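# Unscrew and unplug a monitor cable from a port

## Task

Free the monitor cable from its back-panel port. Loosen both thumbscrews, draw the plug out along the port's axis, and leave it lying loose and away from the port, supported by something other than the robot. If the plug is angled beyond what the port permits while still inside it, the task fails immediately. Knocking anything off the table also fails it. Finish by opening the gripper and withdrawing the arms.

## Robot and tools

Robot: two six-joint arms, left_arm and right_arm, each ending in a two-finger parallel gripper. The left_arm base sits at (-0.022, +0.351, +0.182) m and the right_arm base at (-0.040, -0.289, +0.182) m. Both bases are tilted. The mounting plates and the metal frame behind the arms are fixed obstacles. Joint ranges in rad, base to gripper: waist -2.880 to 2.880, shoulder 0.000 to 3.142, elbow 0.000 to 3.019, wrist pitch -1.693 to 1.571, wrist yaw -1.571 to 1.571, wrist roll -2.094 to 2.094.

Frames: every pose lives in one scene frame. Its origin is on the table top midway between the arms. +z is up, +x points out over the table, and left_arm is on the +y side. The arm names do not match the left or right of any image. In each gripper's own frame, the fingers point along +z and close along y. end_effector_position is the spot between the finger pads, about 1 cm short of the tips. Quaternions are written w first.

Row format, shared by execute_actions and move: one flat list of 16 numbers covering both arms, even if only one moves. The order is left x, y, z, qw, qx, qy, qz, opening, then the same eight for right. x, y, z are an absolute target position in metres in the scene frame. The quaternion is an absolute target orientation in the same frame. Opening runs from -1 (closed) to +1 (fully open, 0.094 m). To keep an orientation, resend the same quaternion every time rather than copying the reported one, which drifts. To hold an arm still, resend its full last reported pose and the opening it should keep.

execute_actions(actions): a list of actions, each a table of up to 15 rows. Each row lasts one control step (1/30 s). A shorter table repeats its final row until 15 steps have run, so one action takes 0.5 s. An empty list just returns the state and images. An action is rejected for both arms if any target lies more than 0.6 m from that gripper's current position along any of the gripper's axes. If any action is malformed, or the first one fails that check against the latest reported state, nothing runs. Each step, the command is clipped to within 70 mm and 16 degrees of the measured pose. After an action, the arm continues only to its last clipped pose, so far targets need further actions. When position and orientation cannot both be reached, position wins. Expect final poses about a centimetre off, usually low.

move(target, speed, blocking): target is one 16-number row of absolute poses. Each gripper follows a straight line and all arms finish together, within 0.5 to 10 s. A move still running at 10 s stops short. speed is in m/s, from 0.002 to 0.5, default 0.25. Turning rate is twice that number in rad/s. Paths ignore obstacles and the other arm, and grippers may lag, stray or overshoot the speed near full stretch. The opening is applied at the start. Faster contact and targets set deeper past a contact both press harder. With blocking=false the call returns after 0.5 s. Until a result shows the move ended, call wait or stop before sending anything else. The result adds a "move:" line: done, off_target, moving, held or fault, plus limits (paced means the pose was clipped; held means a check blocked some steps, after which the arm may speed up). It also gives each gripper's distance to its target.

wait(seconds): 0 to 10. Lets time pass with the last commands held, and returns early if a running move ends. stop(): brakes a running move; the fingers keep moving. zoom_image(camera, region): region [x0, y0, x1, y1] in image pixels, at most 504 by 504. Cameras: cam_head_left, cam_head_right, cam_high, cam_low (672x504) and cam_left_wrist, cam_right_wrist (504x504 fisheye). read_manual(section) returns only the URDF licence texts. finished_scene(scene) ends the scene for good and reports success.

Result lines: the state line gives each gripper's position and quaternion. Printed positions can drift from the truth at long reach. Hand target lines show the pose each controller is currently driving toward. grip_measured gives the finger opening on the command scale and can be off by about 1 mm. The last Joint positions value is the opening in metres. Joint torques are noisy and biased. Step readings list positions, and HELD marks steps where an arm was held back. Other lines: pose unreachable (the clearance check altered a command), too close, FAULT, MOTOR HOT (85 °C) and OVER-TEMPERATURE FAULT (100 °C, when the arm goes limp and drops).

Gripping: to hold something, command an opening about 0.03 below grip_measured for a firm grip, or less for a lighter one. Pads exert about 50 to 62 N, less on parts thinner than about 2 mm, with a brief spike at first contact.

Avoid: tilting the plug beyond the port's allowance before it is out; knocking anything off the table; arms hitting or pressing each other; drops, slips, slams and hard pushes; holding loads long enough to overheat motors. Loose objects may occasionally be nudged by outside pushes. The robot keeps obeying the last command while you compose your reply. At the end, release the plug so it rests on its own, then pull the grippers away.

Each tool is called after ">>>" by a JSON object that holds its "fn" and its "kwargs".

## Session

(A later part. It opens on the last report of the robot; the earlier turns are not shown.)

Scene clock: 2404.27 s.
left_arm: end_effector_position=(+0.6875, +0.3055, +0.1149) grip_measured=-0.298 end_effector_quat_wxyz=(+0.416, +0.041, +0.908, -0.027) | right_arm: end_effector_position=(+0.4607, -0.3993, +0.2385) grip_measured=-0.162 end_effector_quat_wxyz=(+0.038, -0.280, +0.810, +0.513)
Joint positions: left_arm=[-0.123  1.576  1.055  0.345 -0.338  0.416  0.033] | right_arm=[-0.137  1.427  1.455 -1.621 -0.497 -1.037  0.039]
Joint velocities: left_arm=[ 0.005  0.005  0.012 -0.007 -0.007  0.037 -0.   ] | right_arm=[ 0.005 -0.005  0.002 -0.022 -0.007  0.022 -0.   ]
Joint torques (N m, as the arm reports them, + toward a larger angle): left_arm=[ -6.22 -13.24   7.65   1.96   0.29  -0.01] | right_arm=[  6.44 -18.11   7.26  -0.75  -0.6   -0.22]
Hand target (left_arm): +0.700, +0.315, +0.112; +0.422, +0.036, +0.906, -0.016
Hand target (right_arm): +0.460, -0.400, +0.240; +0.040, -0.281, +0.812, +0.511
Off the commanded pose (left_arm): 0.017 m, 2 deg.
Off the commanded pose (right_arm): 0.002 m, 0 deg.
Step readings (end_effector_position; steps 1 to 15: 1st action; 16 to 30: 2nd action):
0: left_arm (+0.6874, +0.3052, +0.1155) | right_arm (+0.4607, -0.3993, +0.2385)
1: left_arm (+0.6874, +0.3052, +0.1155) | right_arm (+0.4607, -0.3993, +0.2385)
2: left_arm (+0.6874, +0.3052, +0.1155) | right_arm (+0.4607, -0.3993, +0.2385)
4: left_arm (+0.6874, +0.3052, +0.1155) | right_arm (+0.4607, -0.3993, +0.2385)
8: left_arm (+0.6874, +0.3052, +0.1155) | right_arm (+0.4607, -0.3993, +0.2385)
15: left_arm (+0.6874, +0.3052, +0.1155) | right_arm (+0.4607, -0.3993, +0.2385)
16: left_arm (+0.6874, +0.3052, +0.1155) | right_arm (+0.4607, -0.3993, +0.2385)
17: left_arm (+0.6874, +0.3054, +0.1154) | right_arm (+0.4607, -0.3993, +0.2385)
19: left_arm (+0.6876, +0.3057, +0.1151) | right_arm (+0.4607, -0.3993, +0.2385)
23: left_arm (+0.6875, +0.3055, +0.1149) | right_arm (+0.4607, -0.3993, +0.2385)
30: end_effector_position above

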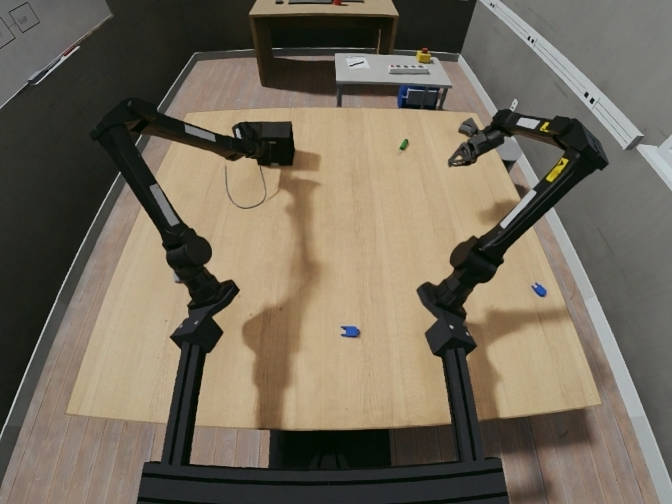

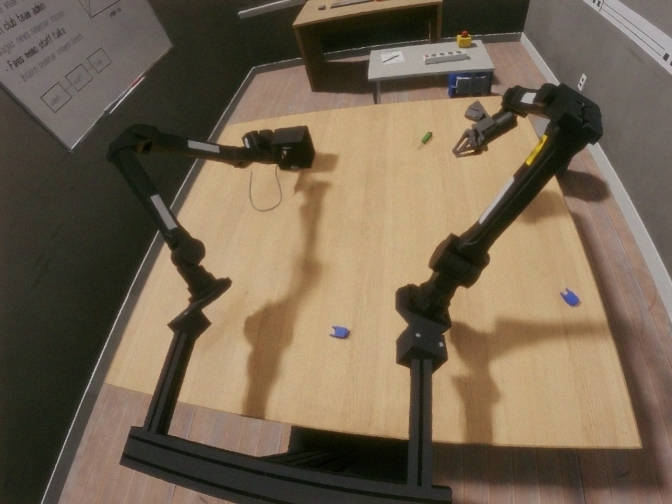

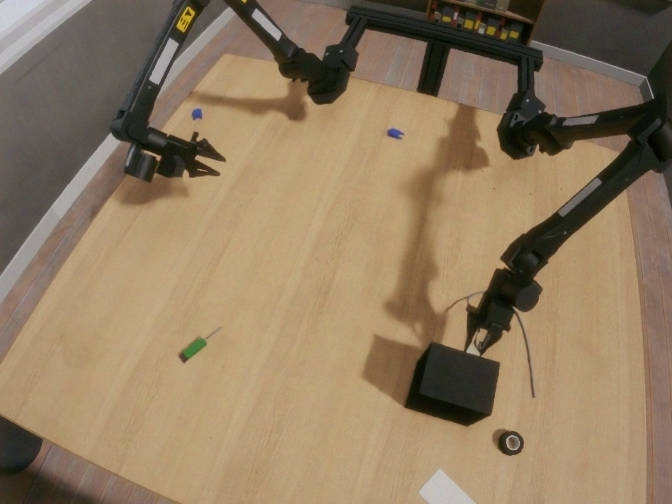

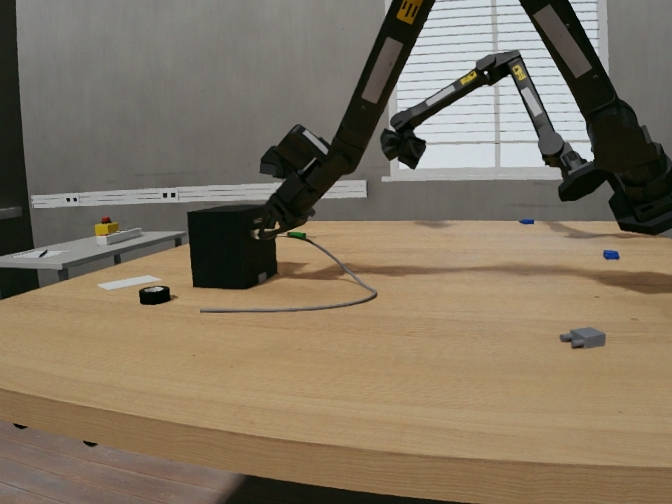

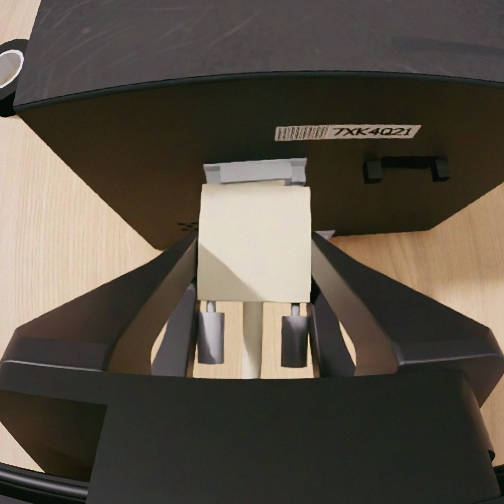

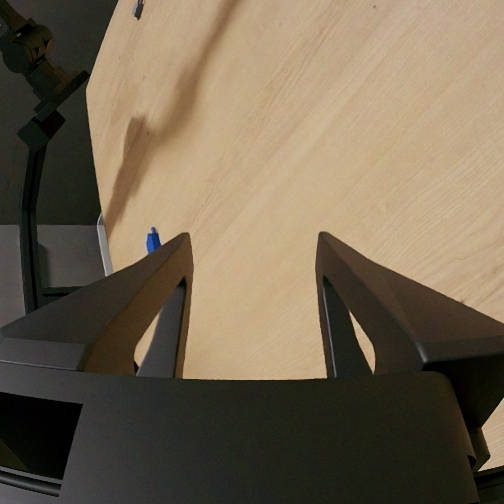

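>>> {"fn": "execute_actions", "kwargs": {"actions": [[[0.701,0.315,0.112,0.4223,0.0356,0.9056,-0.0166,-0.37,0.46,-0.4,0.24,0.04,-0.28,0.81,0.51,-0.16]]]}}

Scene clock: 2408.97 s.
left_arm: end_effector_position=(+0.6875, +0.3051, +0.1148) grip_measured=-0.340 end_effector_quat_wxyz=(+0.416, +0.042, +0.908, -0.027) | right_arm: end_effector_position=(+0.4607, -0.3993, +0.2385) grip_measured=-0.162 end_effector_quat_wxyz=(+0.038, -0.280, +0.810, +0.513)
Joint positions: left_arm=[-0.123  1.576  1.055  0.345 -0.336  0.417  0.031] | right_arm=[-0.137  1.427  1.455 -1.621 -0.497 -1.037  0.039]
Joint velocities: left_arm=[-0.024 -0.005  0.012  0.007 -0.051  0.007  0.001] | right_arm=[-0.005 -0.015  0.002  0.012 -0.095  0.007 -0.001]
Joint torques (N m, as the arm reports them, + toward a larger angle): left_arm=[ -6.26 -13.28   7.64   1.97   0.21  -0.01] | right_arm=[  6.41 -18.12   7.24  -0.75  -0.6   -0.22]
Hand target (left_arm): +0.700, +0.315, +0.112; +0.422, +0.036, +0.906, -0.016
Hand target (right_arm): +0.460, -0.400, +0.240; +0.040, -0.281, +0.812, +0.511
Off the commanded pose (left_arm): 0.017 m, 2 deg.
Off the commanded pose (right_arm): 0.002 m, 0 deg.
Step readings (end_effector_position):
0: left_arm (+0.6875, +0.3055, +0.1149) | right_arm (+0.4607, -0.3993, +0.2385)
1: left_arm (+0.6875, +0.3053, +0.1150) | right_arm (+0.4607, -0.3993, +0.2385)
2: left_arm (+0.6875, +0.3051, +0.1148) | right_arm (+0.4607, -0.3993, +0.2385)
4: left_arm (+0.6875, +0.3051, +0.1148) | right_arm (+0.4607, -0.3993, +0.2385)
8: left_arm (+0.6875, +0.3051, +0.1148) | right_arm (+0.4607, -0.3993, +0.2385)
15: end_effector_position above

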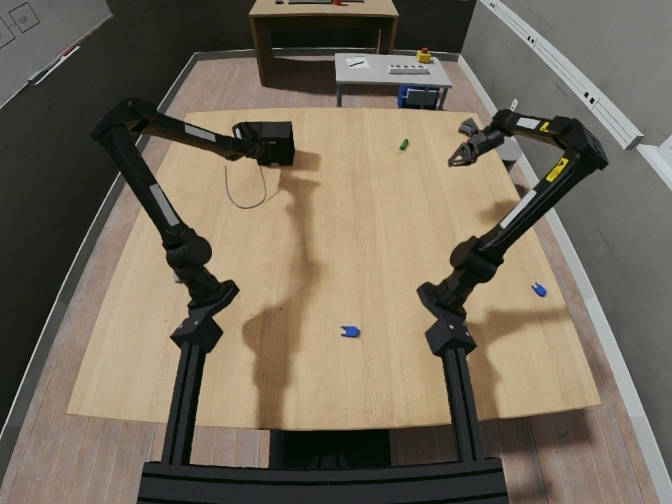

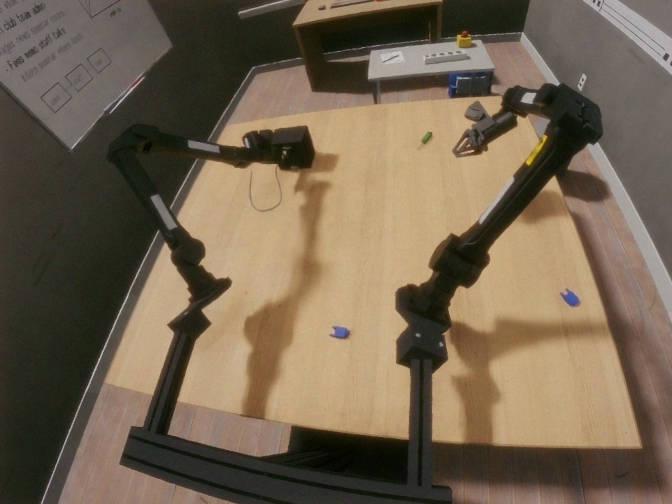

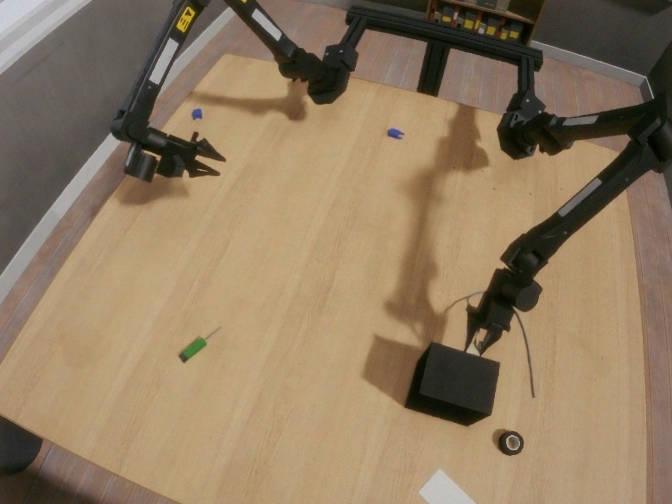

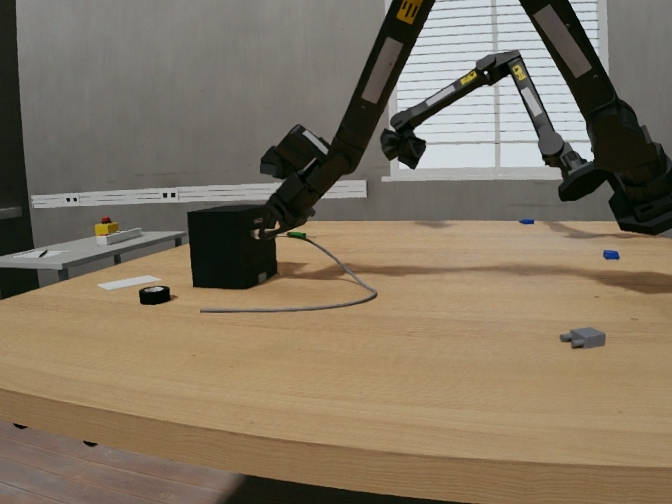

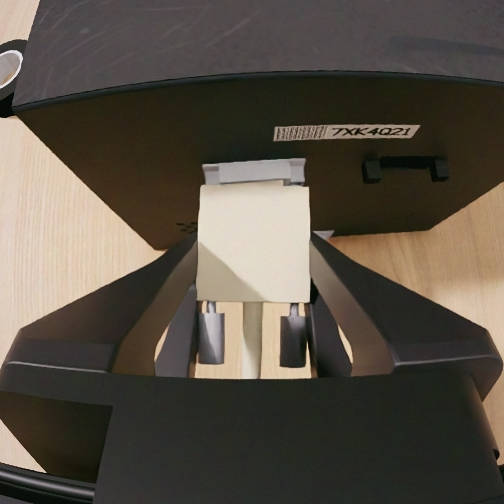

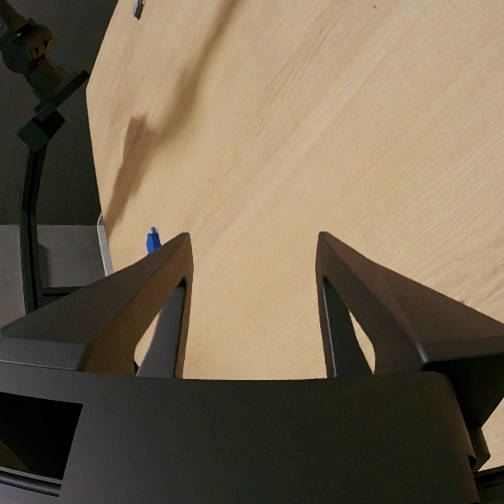

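>>> {"fn": "move", "kwargs": {"target": [0.683,0.316,0.112,0.4223,0.0356,0.9056,-0.0166,-0.37,0.46,-0.4,0.24,0.04,-0.28,0.81,0.51,-0.16], "speed": 0.01}}

>>> {"fn": "zoom_image", "kwargs": {"camera": "cam_low", "region": [230, 180, 350, 270]}}

Scene clock: 2447.27 s.
left_arm: end_effector_position=(+0.6858, +0.3052, +0.1146) grip_measured=-0.340 end_effector_quat_wxyz=(+0.419, +0.040, +0.907, -0.027) | right_arm: end_effector_position=(+0.4607, -0.3993, +0.2385) grip_measured=-0.162 end_effector_quat_wxyz=(+0.038, -0.280, +0.810, +0.513)
Joint positions: left_arm=[-0.123  1.576  1.045  0.363 -0.336  0.417  0.031] | right_arm=[-0.137  1.427  1.455 -1.621 -0.497 -1.037  0.039]
Joint velocities: left_arm=[-0.015  0.005 -0.002  0.012 -0.022  0.051 -0.   ] | right_arm=[-0.005 -0.024 -0.007  0.012  0.022 -0.007  0.   ]
Joint torques (N m, as the arm reports them, + toward a larger angle): left_arm=[ -6.3  -15.17   3.77   2.42   0.16  -0.01] | right_arm=[  6.43 -18.16   7.24  -0.74  -0.6   -0.21]
Hand target (left_arm): +0.683, +0.316, +0.112; +0.422, +0.036, +0.906, -0.017
Hand target (right_arm): +0.460, -0.400, +0.240; +0.040, -0.281, +0.812, +0.511
Off the commanded pose (left_arm): 0.011 m, 1 deg.
Off the commanded pose (right_arm): 0.002 m, 0 deg.
move: off_target (left_arm)

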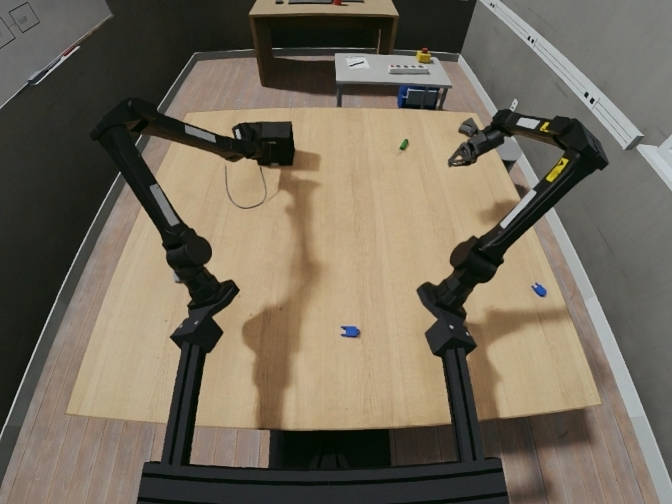

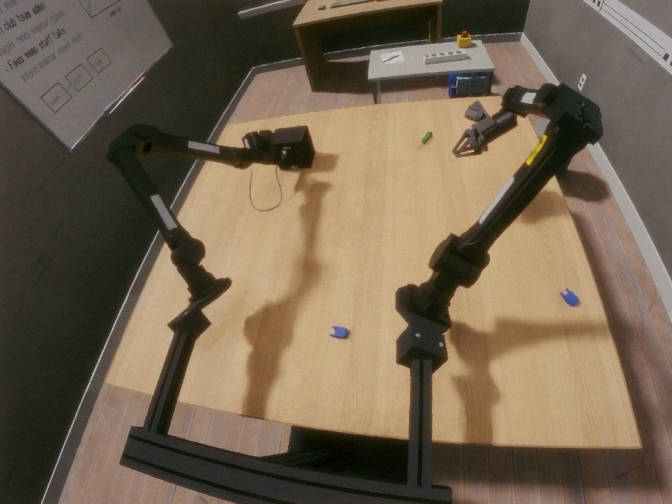

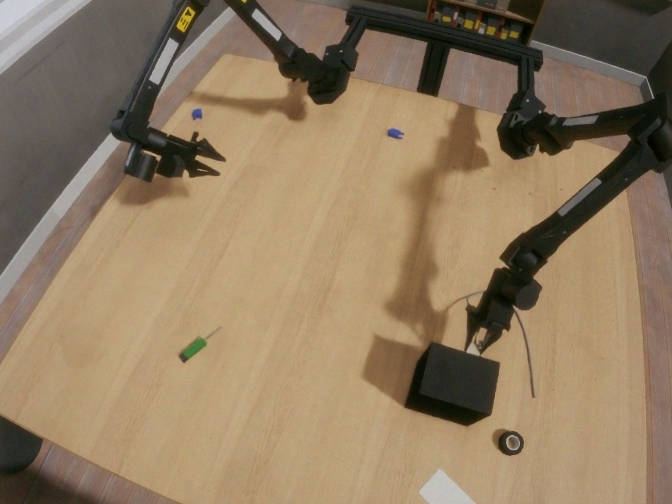

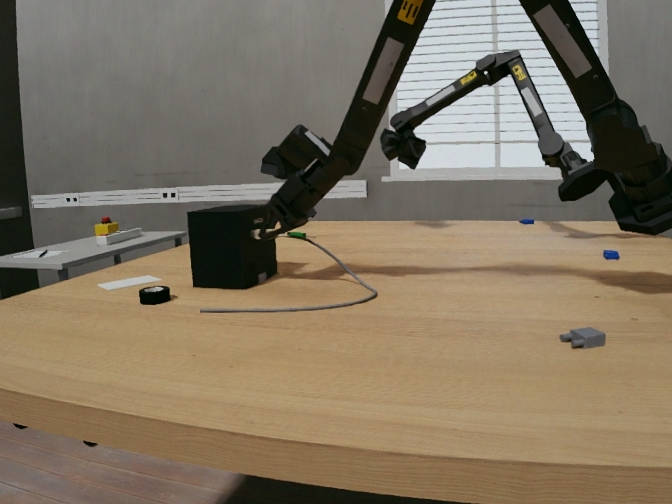

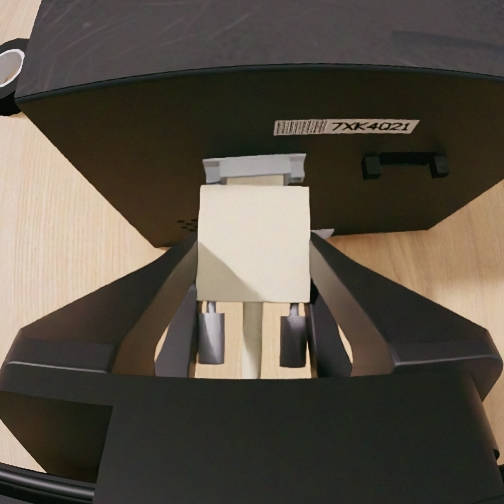

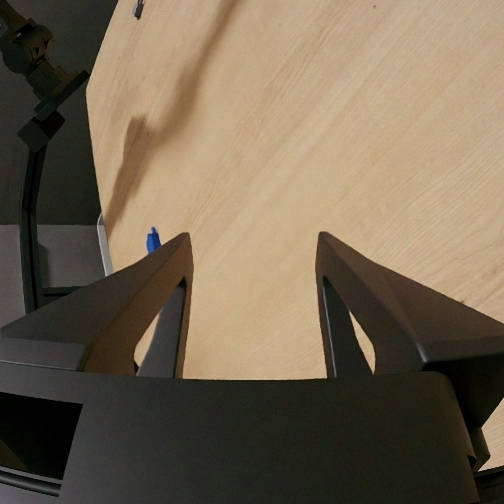

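Region (230, 180, 350, 270) of cam_low's 672x504 image, scaled by 4.200, with more detail than that image has; it fills the top 378 rows of this view, and the rest is white.

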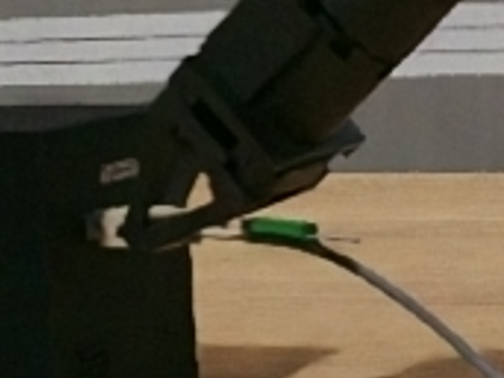

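>>> {"fn": "move", "kwargs": {"target": [0.672,0.316,0.115,0.4223,0.0356,0.9056,-0.0166,-0.37,0.46,-0.4,0.24,0.04,-0.28,0.81,0.51,-0.16], "speed": 0.01}}

Scene clock: 2458.63 s.
left_arm: end_effector_position=(+0.6716, +0.3060, +0.1123) grip_measured=-0.340 end_effector_quat_wxyz=(+0.414, +0.041, +0.909, -0.026) | right_arm: end_effector_position=(+0.4607, -0.3993, +0.2385) grip_measured=-0.162 end_effector_quat_wxyz=(+0.038, -0.280, +0.810, +0.513)
Joint positions: left_arm=[-0.123  1.558  1.006  0.374 -0.34   0.417  0.031] | right_arm=[-0.137  1.427  1.455 -1.621 -0.497 -1.037  0.039]
Joint velocities: left_arm=[-0.005 -0.015  0.002  0.012 -0.022  0.022  0.   ] | right_arm=[-0.005 -0.005 -0.007 -0.012 -0.007  0.007 -0.001]
Joint torques (N m, as the arm reports them, + toward a larger angle): left_arm=[ -6.51 -14.89   4.     2.49   0.12  -0.03] | right_arm=[  6.41 -18.14   7.25  -0.76  -0.6   -0.21]
Hand target (left_arm): +0.672, +0.316, +0.115; +0.422, +0.036, +0.906, -0.016
Hand target (right_arm): +0.460, -0.400, +0.240; +0.040, -0.281, +0.812, +0.511
Off the commanded pose (left_arm): 0.010 m, 2 deg.
Off the commanded pose (right_arm): 0.002 m, 0 deg.
move: done

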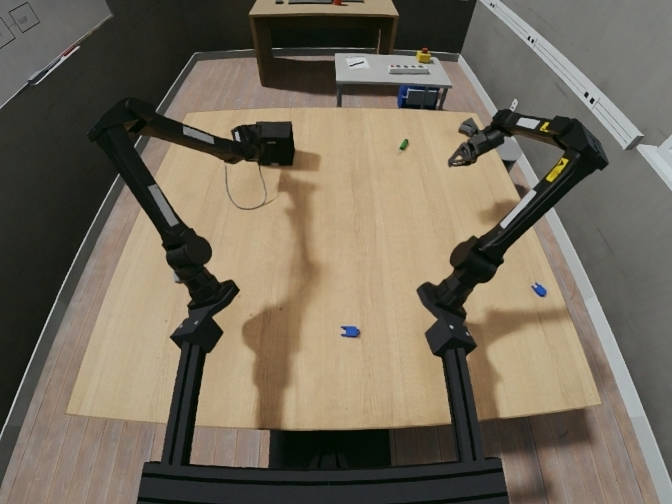

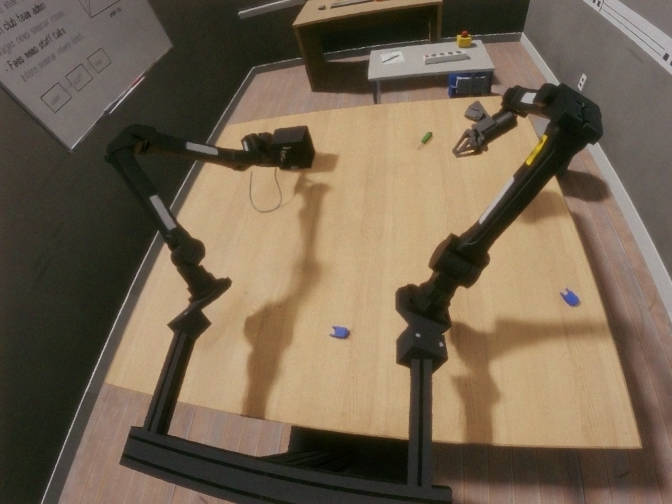

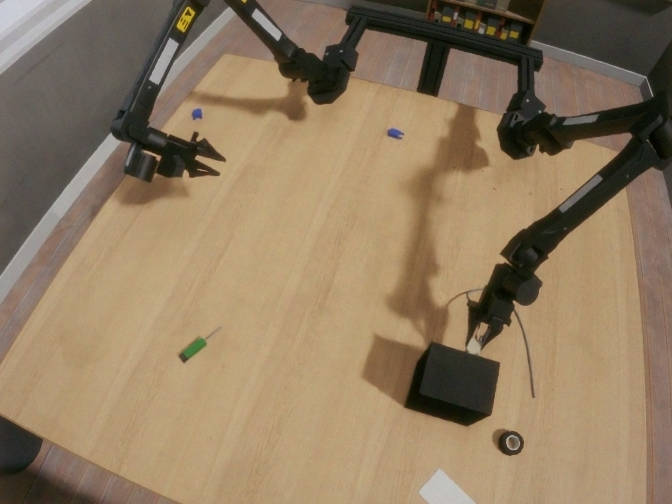

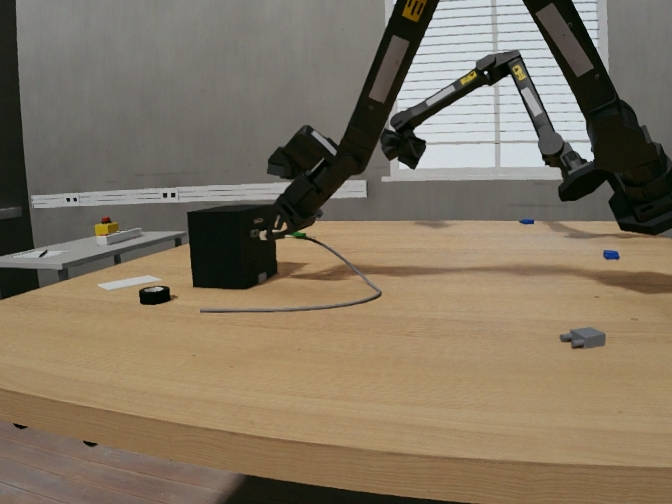

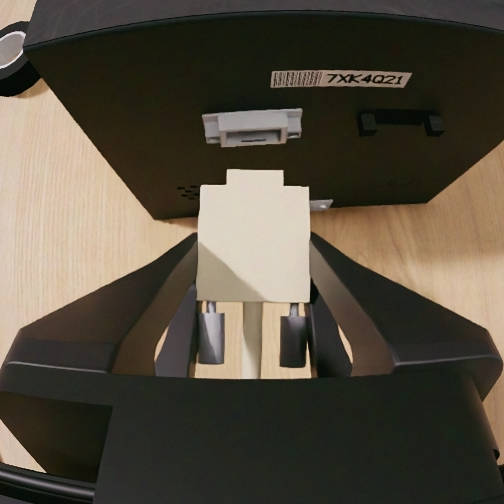

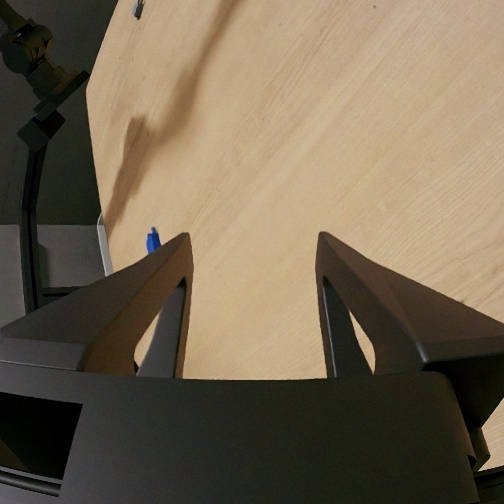

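>>> {"fn": "move", "kwargs": {"target": [0.63,0.312,0.03,0.4223,0.0356,0.9056,-0.0166,-0.37,0.46,-0.4,0.24,0.04,-0.28,0.81,0.51,-0.16], "speed": 0.06}}

>>> {"fn": "zoom_image", "kwargs": {"camera": "cam_low", "region": [230, 210, 390, 320]}}

Scene clock: 2480.93 s.
left_arm: end_effector_position=(+0.6347, +0.3059, +0.0387) grip_measured=-0.340 end_effector_quat_wxyz=(+0.423, +0.035, +0.905, -0.024) | right_arm: end_effector_position=(+0.4607, -0.3993, +0.2385) grip_measured=-0.162 end_effector_quat_wxyz=(+0.038, -0.280, +0.810, +0.513)
Joint positions: left_arm=[-0.051  1.692  0.913  0.626 -0.271  0.426  0.031] | right_arm=[-0.137  1.427  1.455 -1.621 -0.497 -1.037  0.039]
Joint velocities: left_arm=[-0.015 -0.005  0.007  0.032  0.051 -0.037 -0.   ] | right_arm=[ 0.005  0.005 -0.022  0.002  0.022 -0.051 -0.   ]
Joint torques (N m, as the arm reports them, + toward a larger angle): left_arm=[ -5.79 -12.79   2.51   2.58   0.46  -0.01] | right_arm=[  6.39 -18.11   7.25  -0.74  -0.6   -0.22]
Hand target (left_arm): +0.631, +0.312, +0.030; +0.422, +0.036, +0.906, -0.016
Hand target (right_arm): +0.460, -0.400, +0.240; +0.040, -0.281, +0.812, +0.511
Off the commanded pose (left_arm): 0.012 m, 1 deg.
Off the commanded pose (right_arm): 0.002 m, 0 deg.
move: off_target (left_arm)

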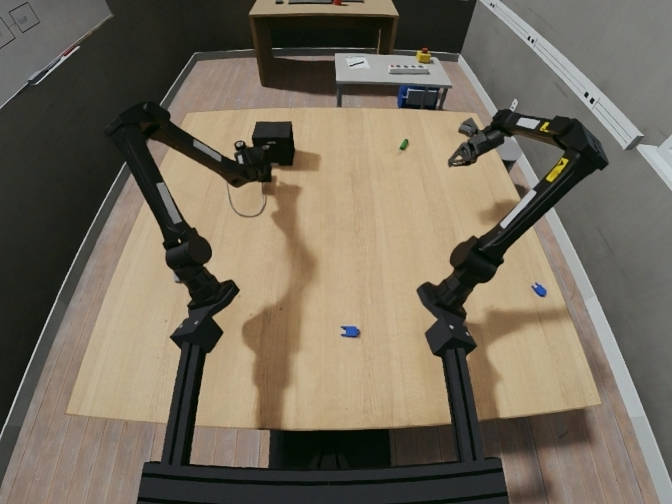

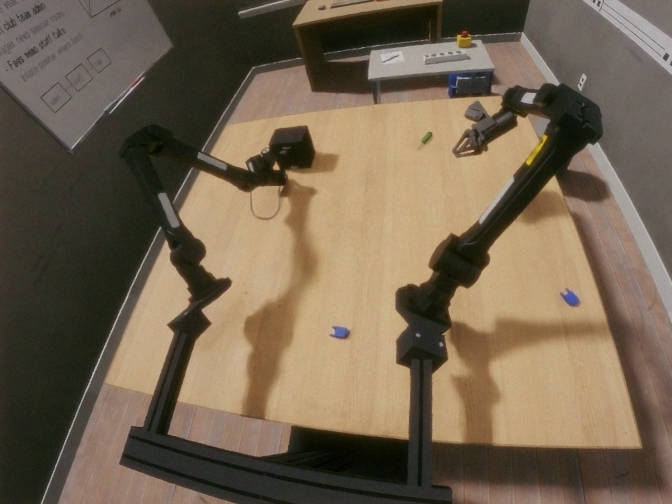

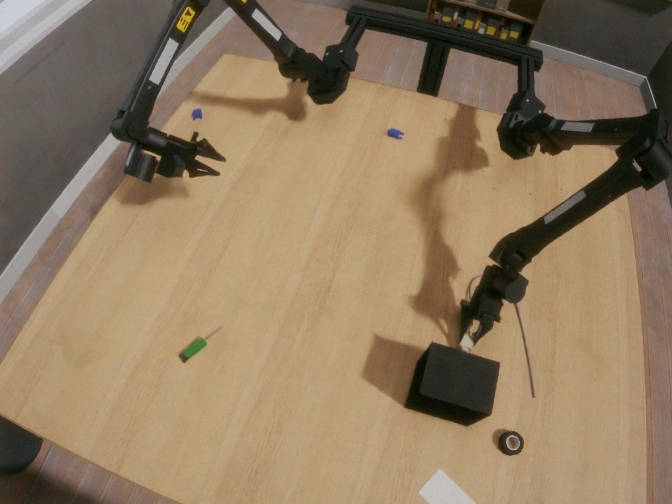

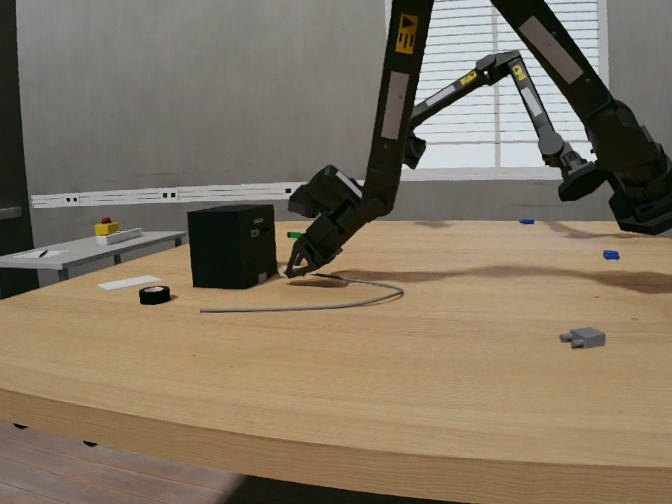

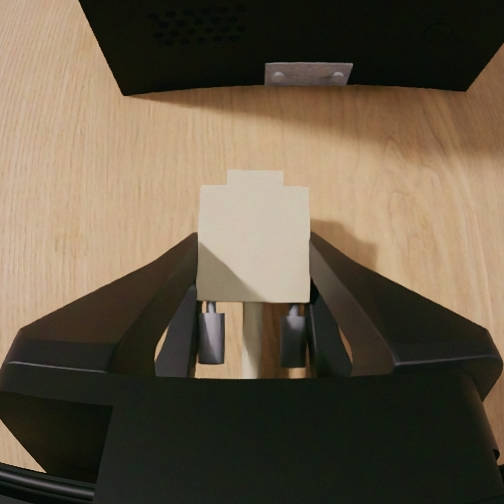

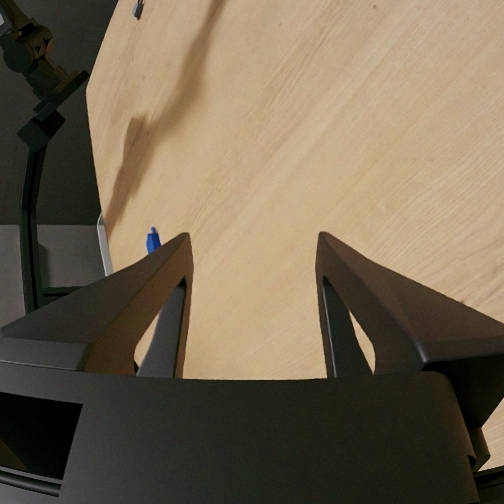

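Region (230, 210, 390, 320) of cam_low's 672x504 image, scaled by 3.150, with more detail than that image has; it fills the top 346 rows of this view, and the rest is white.

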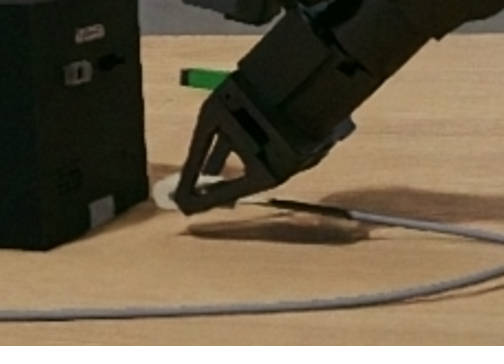

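>>> {"fn": "move", "kwargs": {"target": [0.63,0.312,0.01,0.4223,0.0356,0.9056,-0.0166,-0.37,0.46,-0.4,0.24,0.04,-0.28,0.81,0.51,-0.16], "speed": 0.02}}

>>> {"fn": "zoom_image", "kwargs": {"camera": "cam_low", "region": [230, 210, 390, 320]}}

Scene clock: 2492.50 s.
left_arm: end_effector_position=(+0.6299, +0.3040, +0.0210) grip_measured=-0.340 end_effector_quat_wxyz=(+0.422, +0.036, +0.906, -0.026) | right_arm: end_effector_position=(+0.4607, -0.3993, +0.2385) grip_measured=-0.162 end_effector_quat_wxyz=(+0.038, -0.280, +0.810, +0.513)
Joint positions: left_arm=[-0.035  1.732  0.913  0.663 -0.252  0.428  0.031] | right_arm=[-0.137  1.427  1.455 -1.621 -0.497 -1.037  0.039]
Joint velocities: left_arm=[-0.005 -0.005 -0.007  0.007  0.022  0.037 -0.001] | right_arm=[ 0.015 -0.005  0.002 -0.007  0.037  0.051 -0.   ]
Joint torques (N m, as the arm reports them, + toward a larger angle): left_arm=[ -5.49 -12.45   3.29   2.46   0.45   0.02] | right_arm=[  6.41 -18.12   7.23  -0.74  -0.6   -0.22]
Hand target (left_arm): +0.630, +0.312, +0.010; +0.422, +0.036, +0.906, -0.016
Hand target (right_arm): +0.460, -0.400, +0.240; +0.040, -0.281, +0.812, +0.511
Off the commanded pose (left_arm): 0.014 m, 1 deg.
Off the commanded pose (right_arm): 0.002 m, 0 deg.
move: off_target (left_arm)

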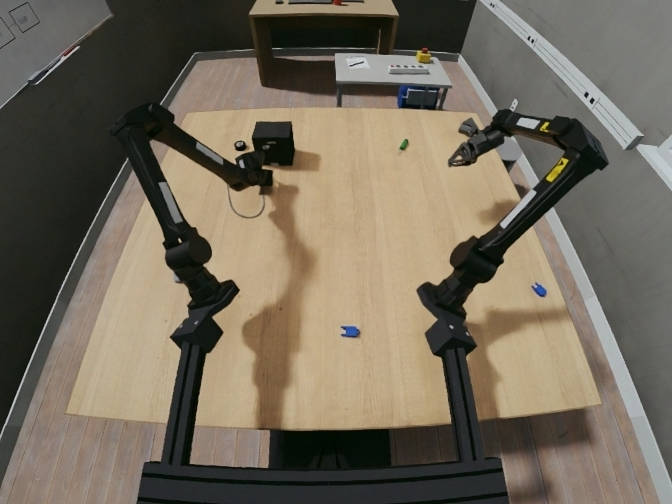

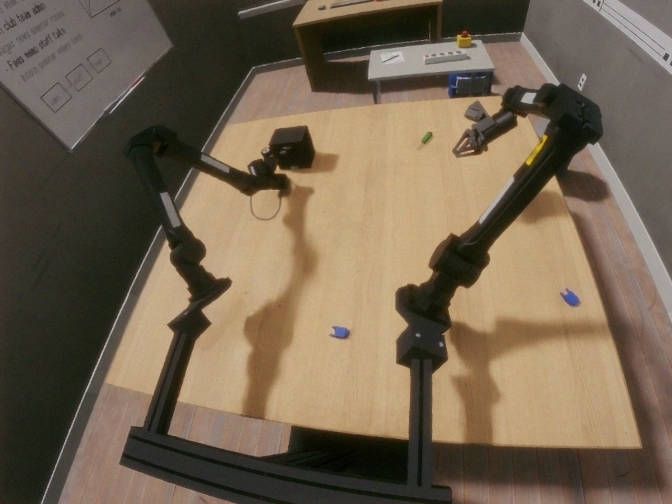

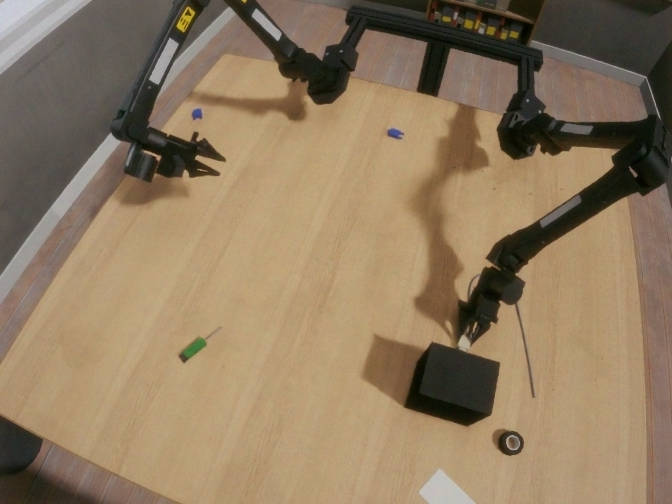

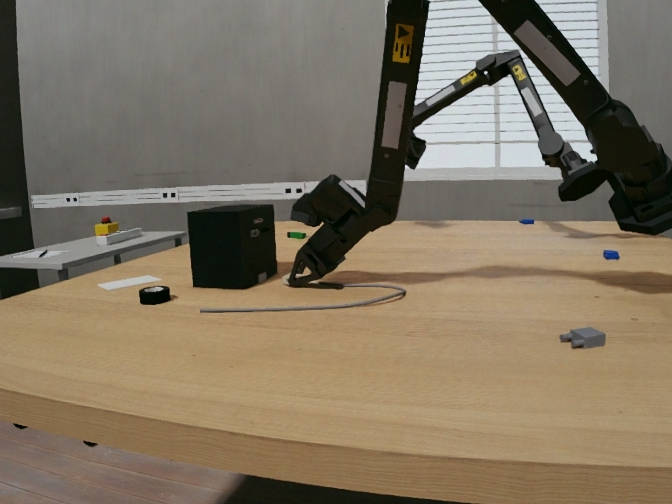

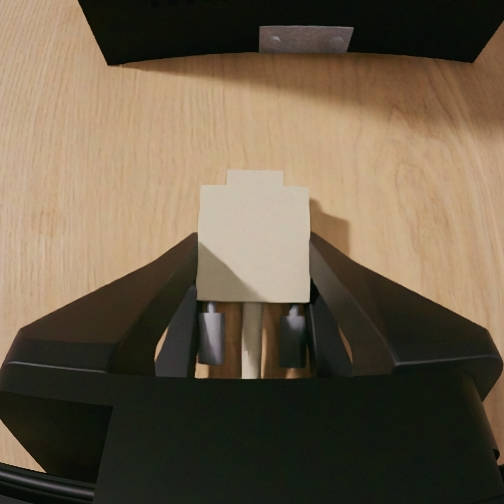

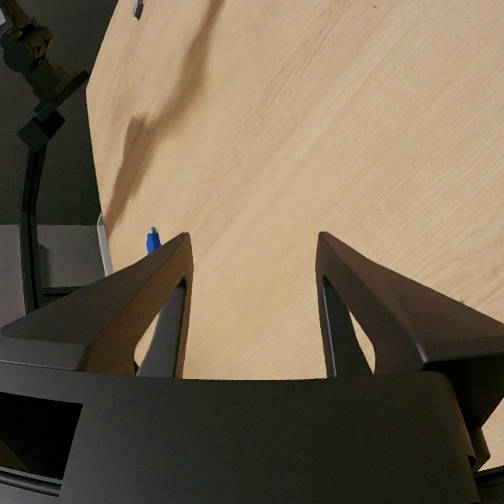

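Region (230, 210, 390, 320) of cam_low's 672x504 image, scaled by 3.150, with more detail than that image has; it fills the top 346 rows of this view, and the rest is white.

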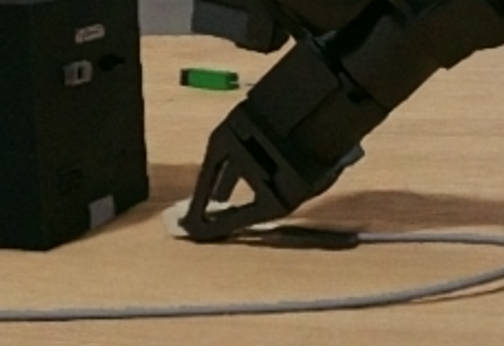

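>>> {"fn": "move", "kwargs": {"target": [0.63,0.312,0.003,0.4223,0.0356,0.9056,-0.0166,-0.37,0.46,-0.4,0.24,0.04,-0.28,0.81,0.51,-0.16], "speed": 0.01}}

>>> {"fn": "zoom_image", "kwargs": {"camera": "cam_low", "region": [250, 240, 370, 310]}}

Scene clock: 2502.33 s.
left_arm: end_effector_position=(+0.6311, +0.3030, +0.0209) grip_measured=-0.340 end_effector_quat_wxyz=(+0.428, +0.036, +0.903, -0.027) | right_arm: end_effector_position=(+0.4607, -0.3993, +0.2385) grip_measured=-0.162 end_effector_quat_wxyz=(+0.038, -0.280, +0.810, +0.513)
Joint positions: left_arm=[-0.034  1.739  0.913  0.682 -0.244  0.431  0.031] | right_arm=[-0.137  1.427  1.455 -1.621 -0.497 -1.037  0.039]
Joint velocities: left_arm=[ 0.005 -0.015 -0.002 -0.012  0.007  0.022  0.   ] | right_arm=[-0.015  0.015 -0.007 -0.007  0.022 -0.007 -0.001]
Joint torques (N m, as the arm reports them, + toward a larger angle): left_arm=[ -5.1  -11.74   3.65   2.25   0.43  -0.01] | right_arm=[  6.39 -18.16   7.24  -0.74  -0.6   -0.21]
Hand target (left_arm): +0.630, +0.312, +0.004; +0.422, +0.036, +0.906, -0.017
Hand target (right_arm): +0.460, -0.400, +0.240; +0.040, -0.281, +0.812, +0.511
Off the commanded pose (left_arm): 0.020 m, 1 deg.
Off the commanded pose (right_arm): 0.002 m, 0 deg.
move: off_target (left_arm)

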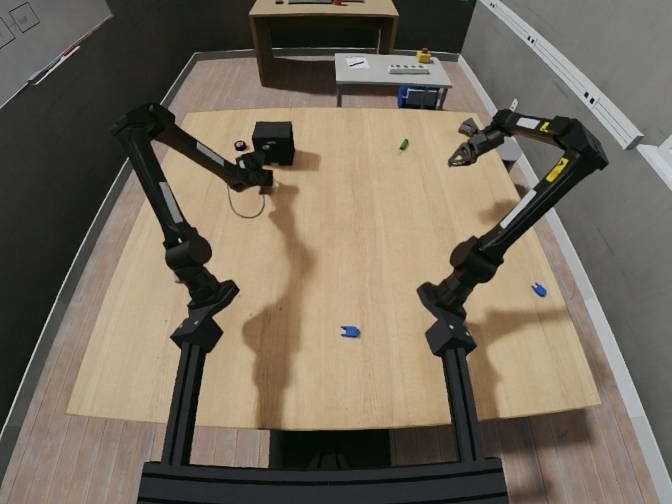

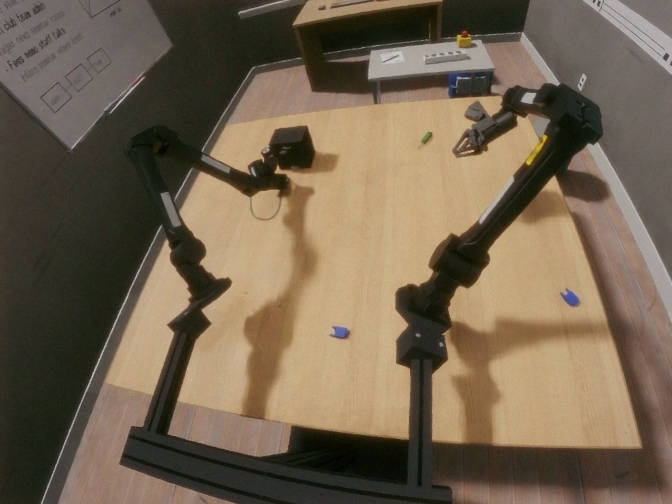

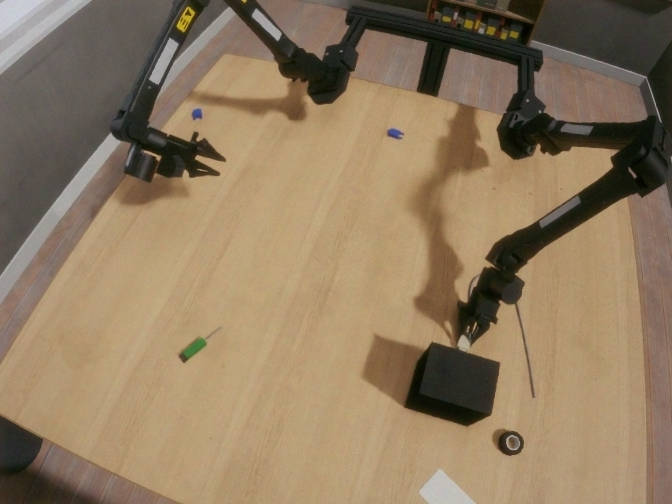

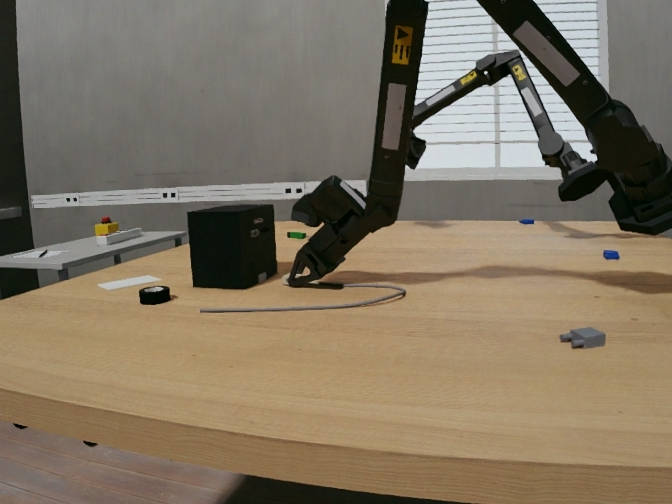

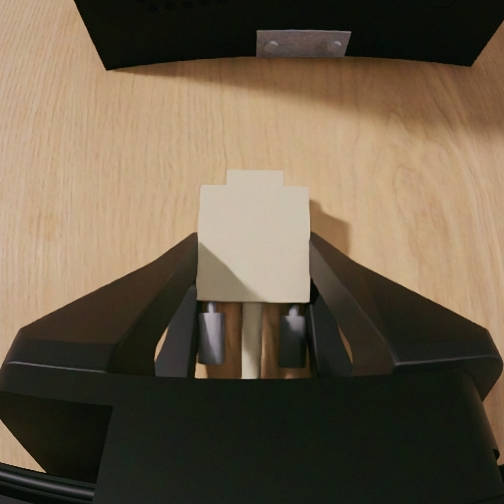

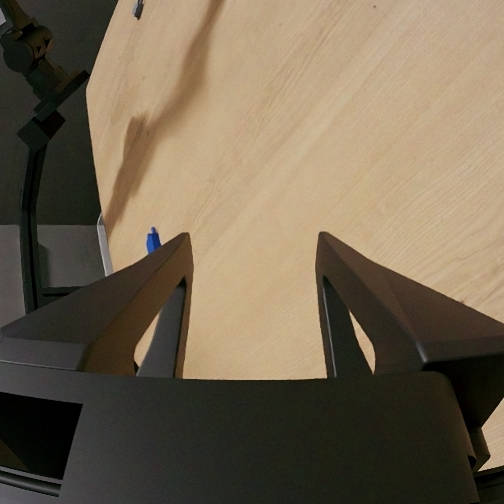

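Region (250, 240, 370, 310) of cam_low's 672x504 image, scaled by 4.200, with more detail than that image has; it fills the top 294 rows of this view, and the rest is white.

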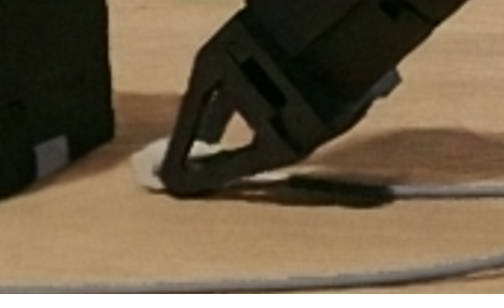

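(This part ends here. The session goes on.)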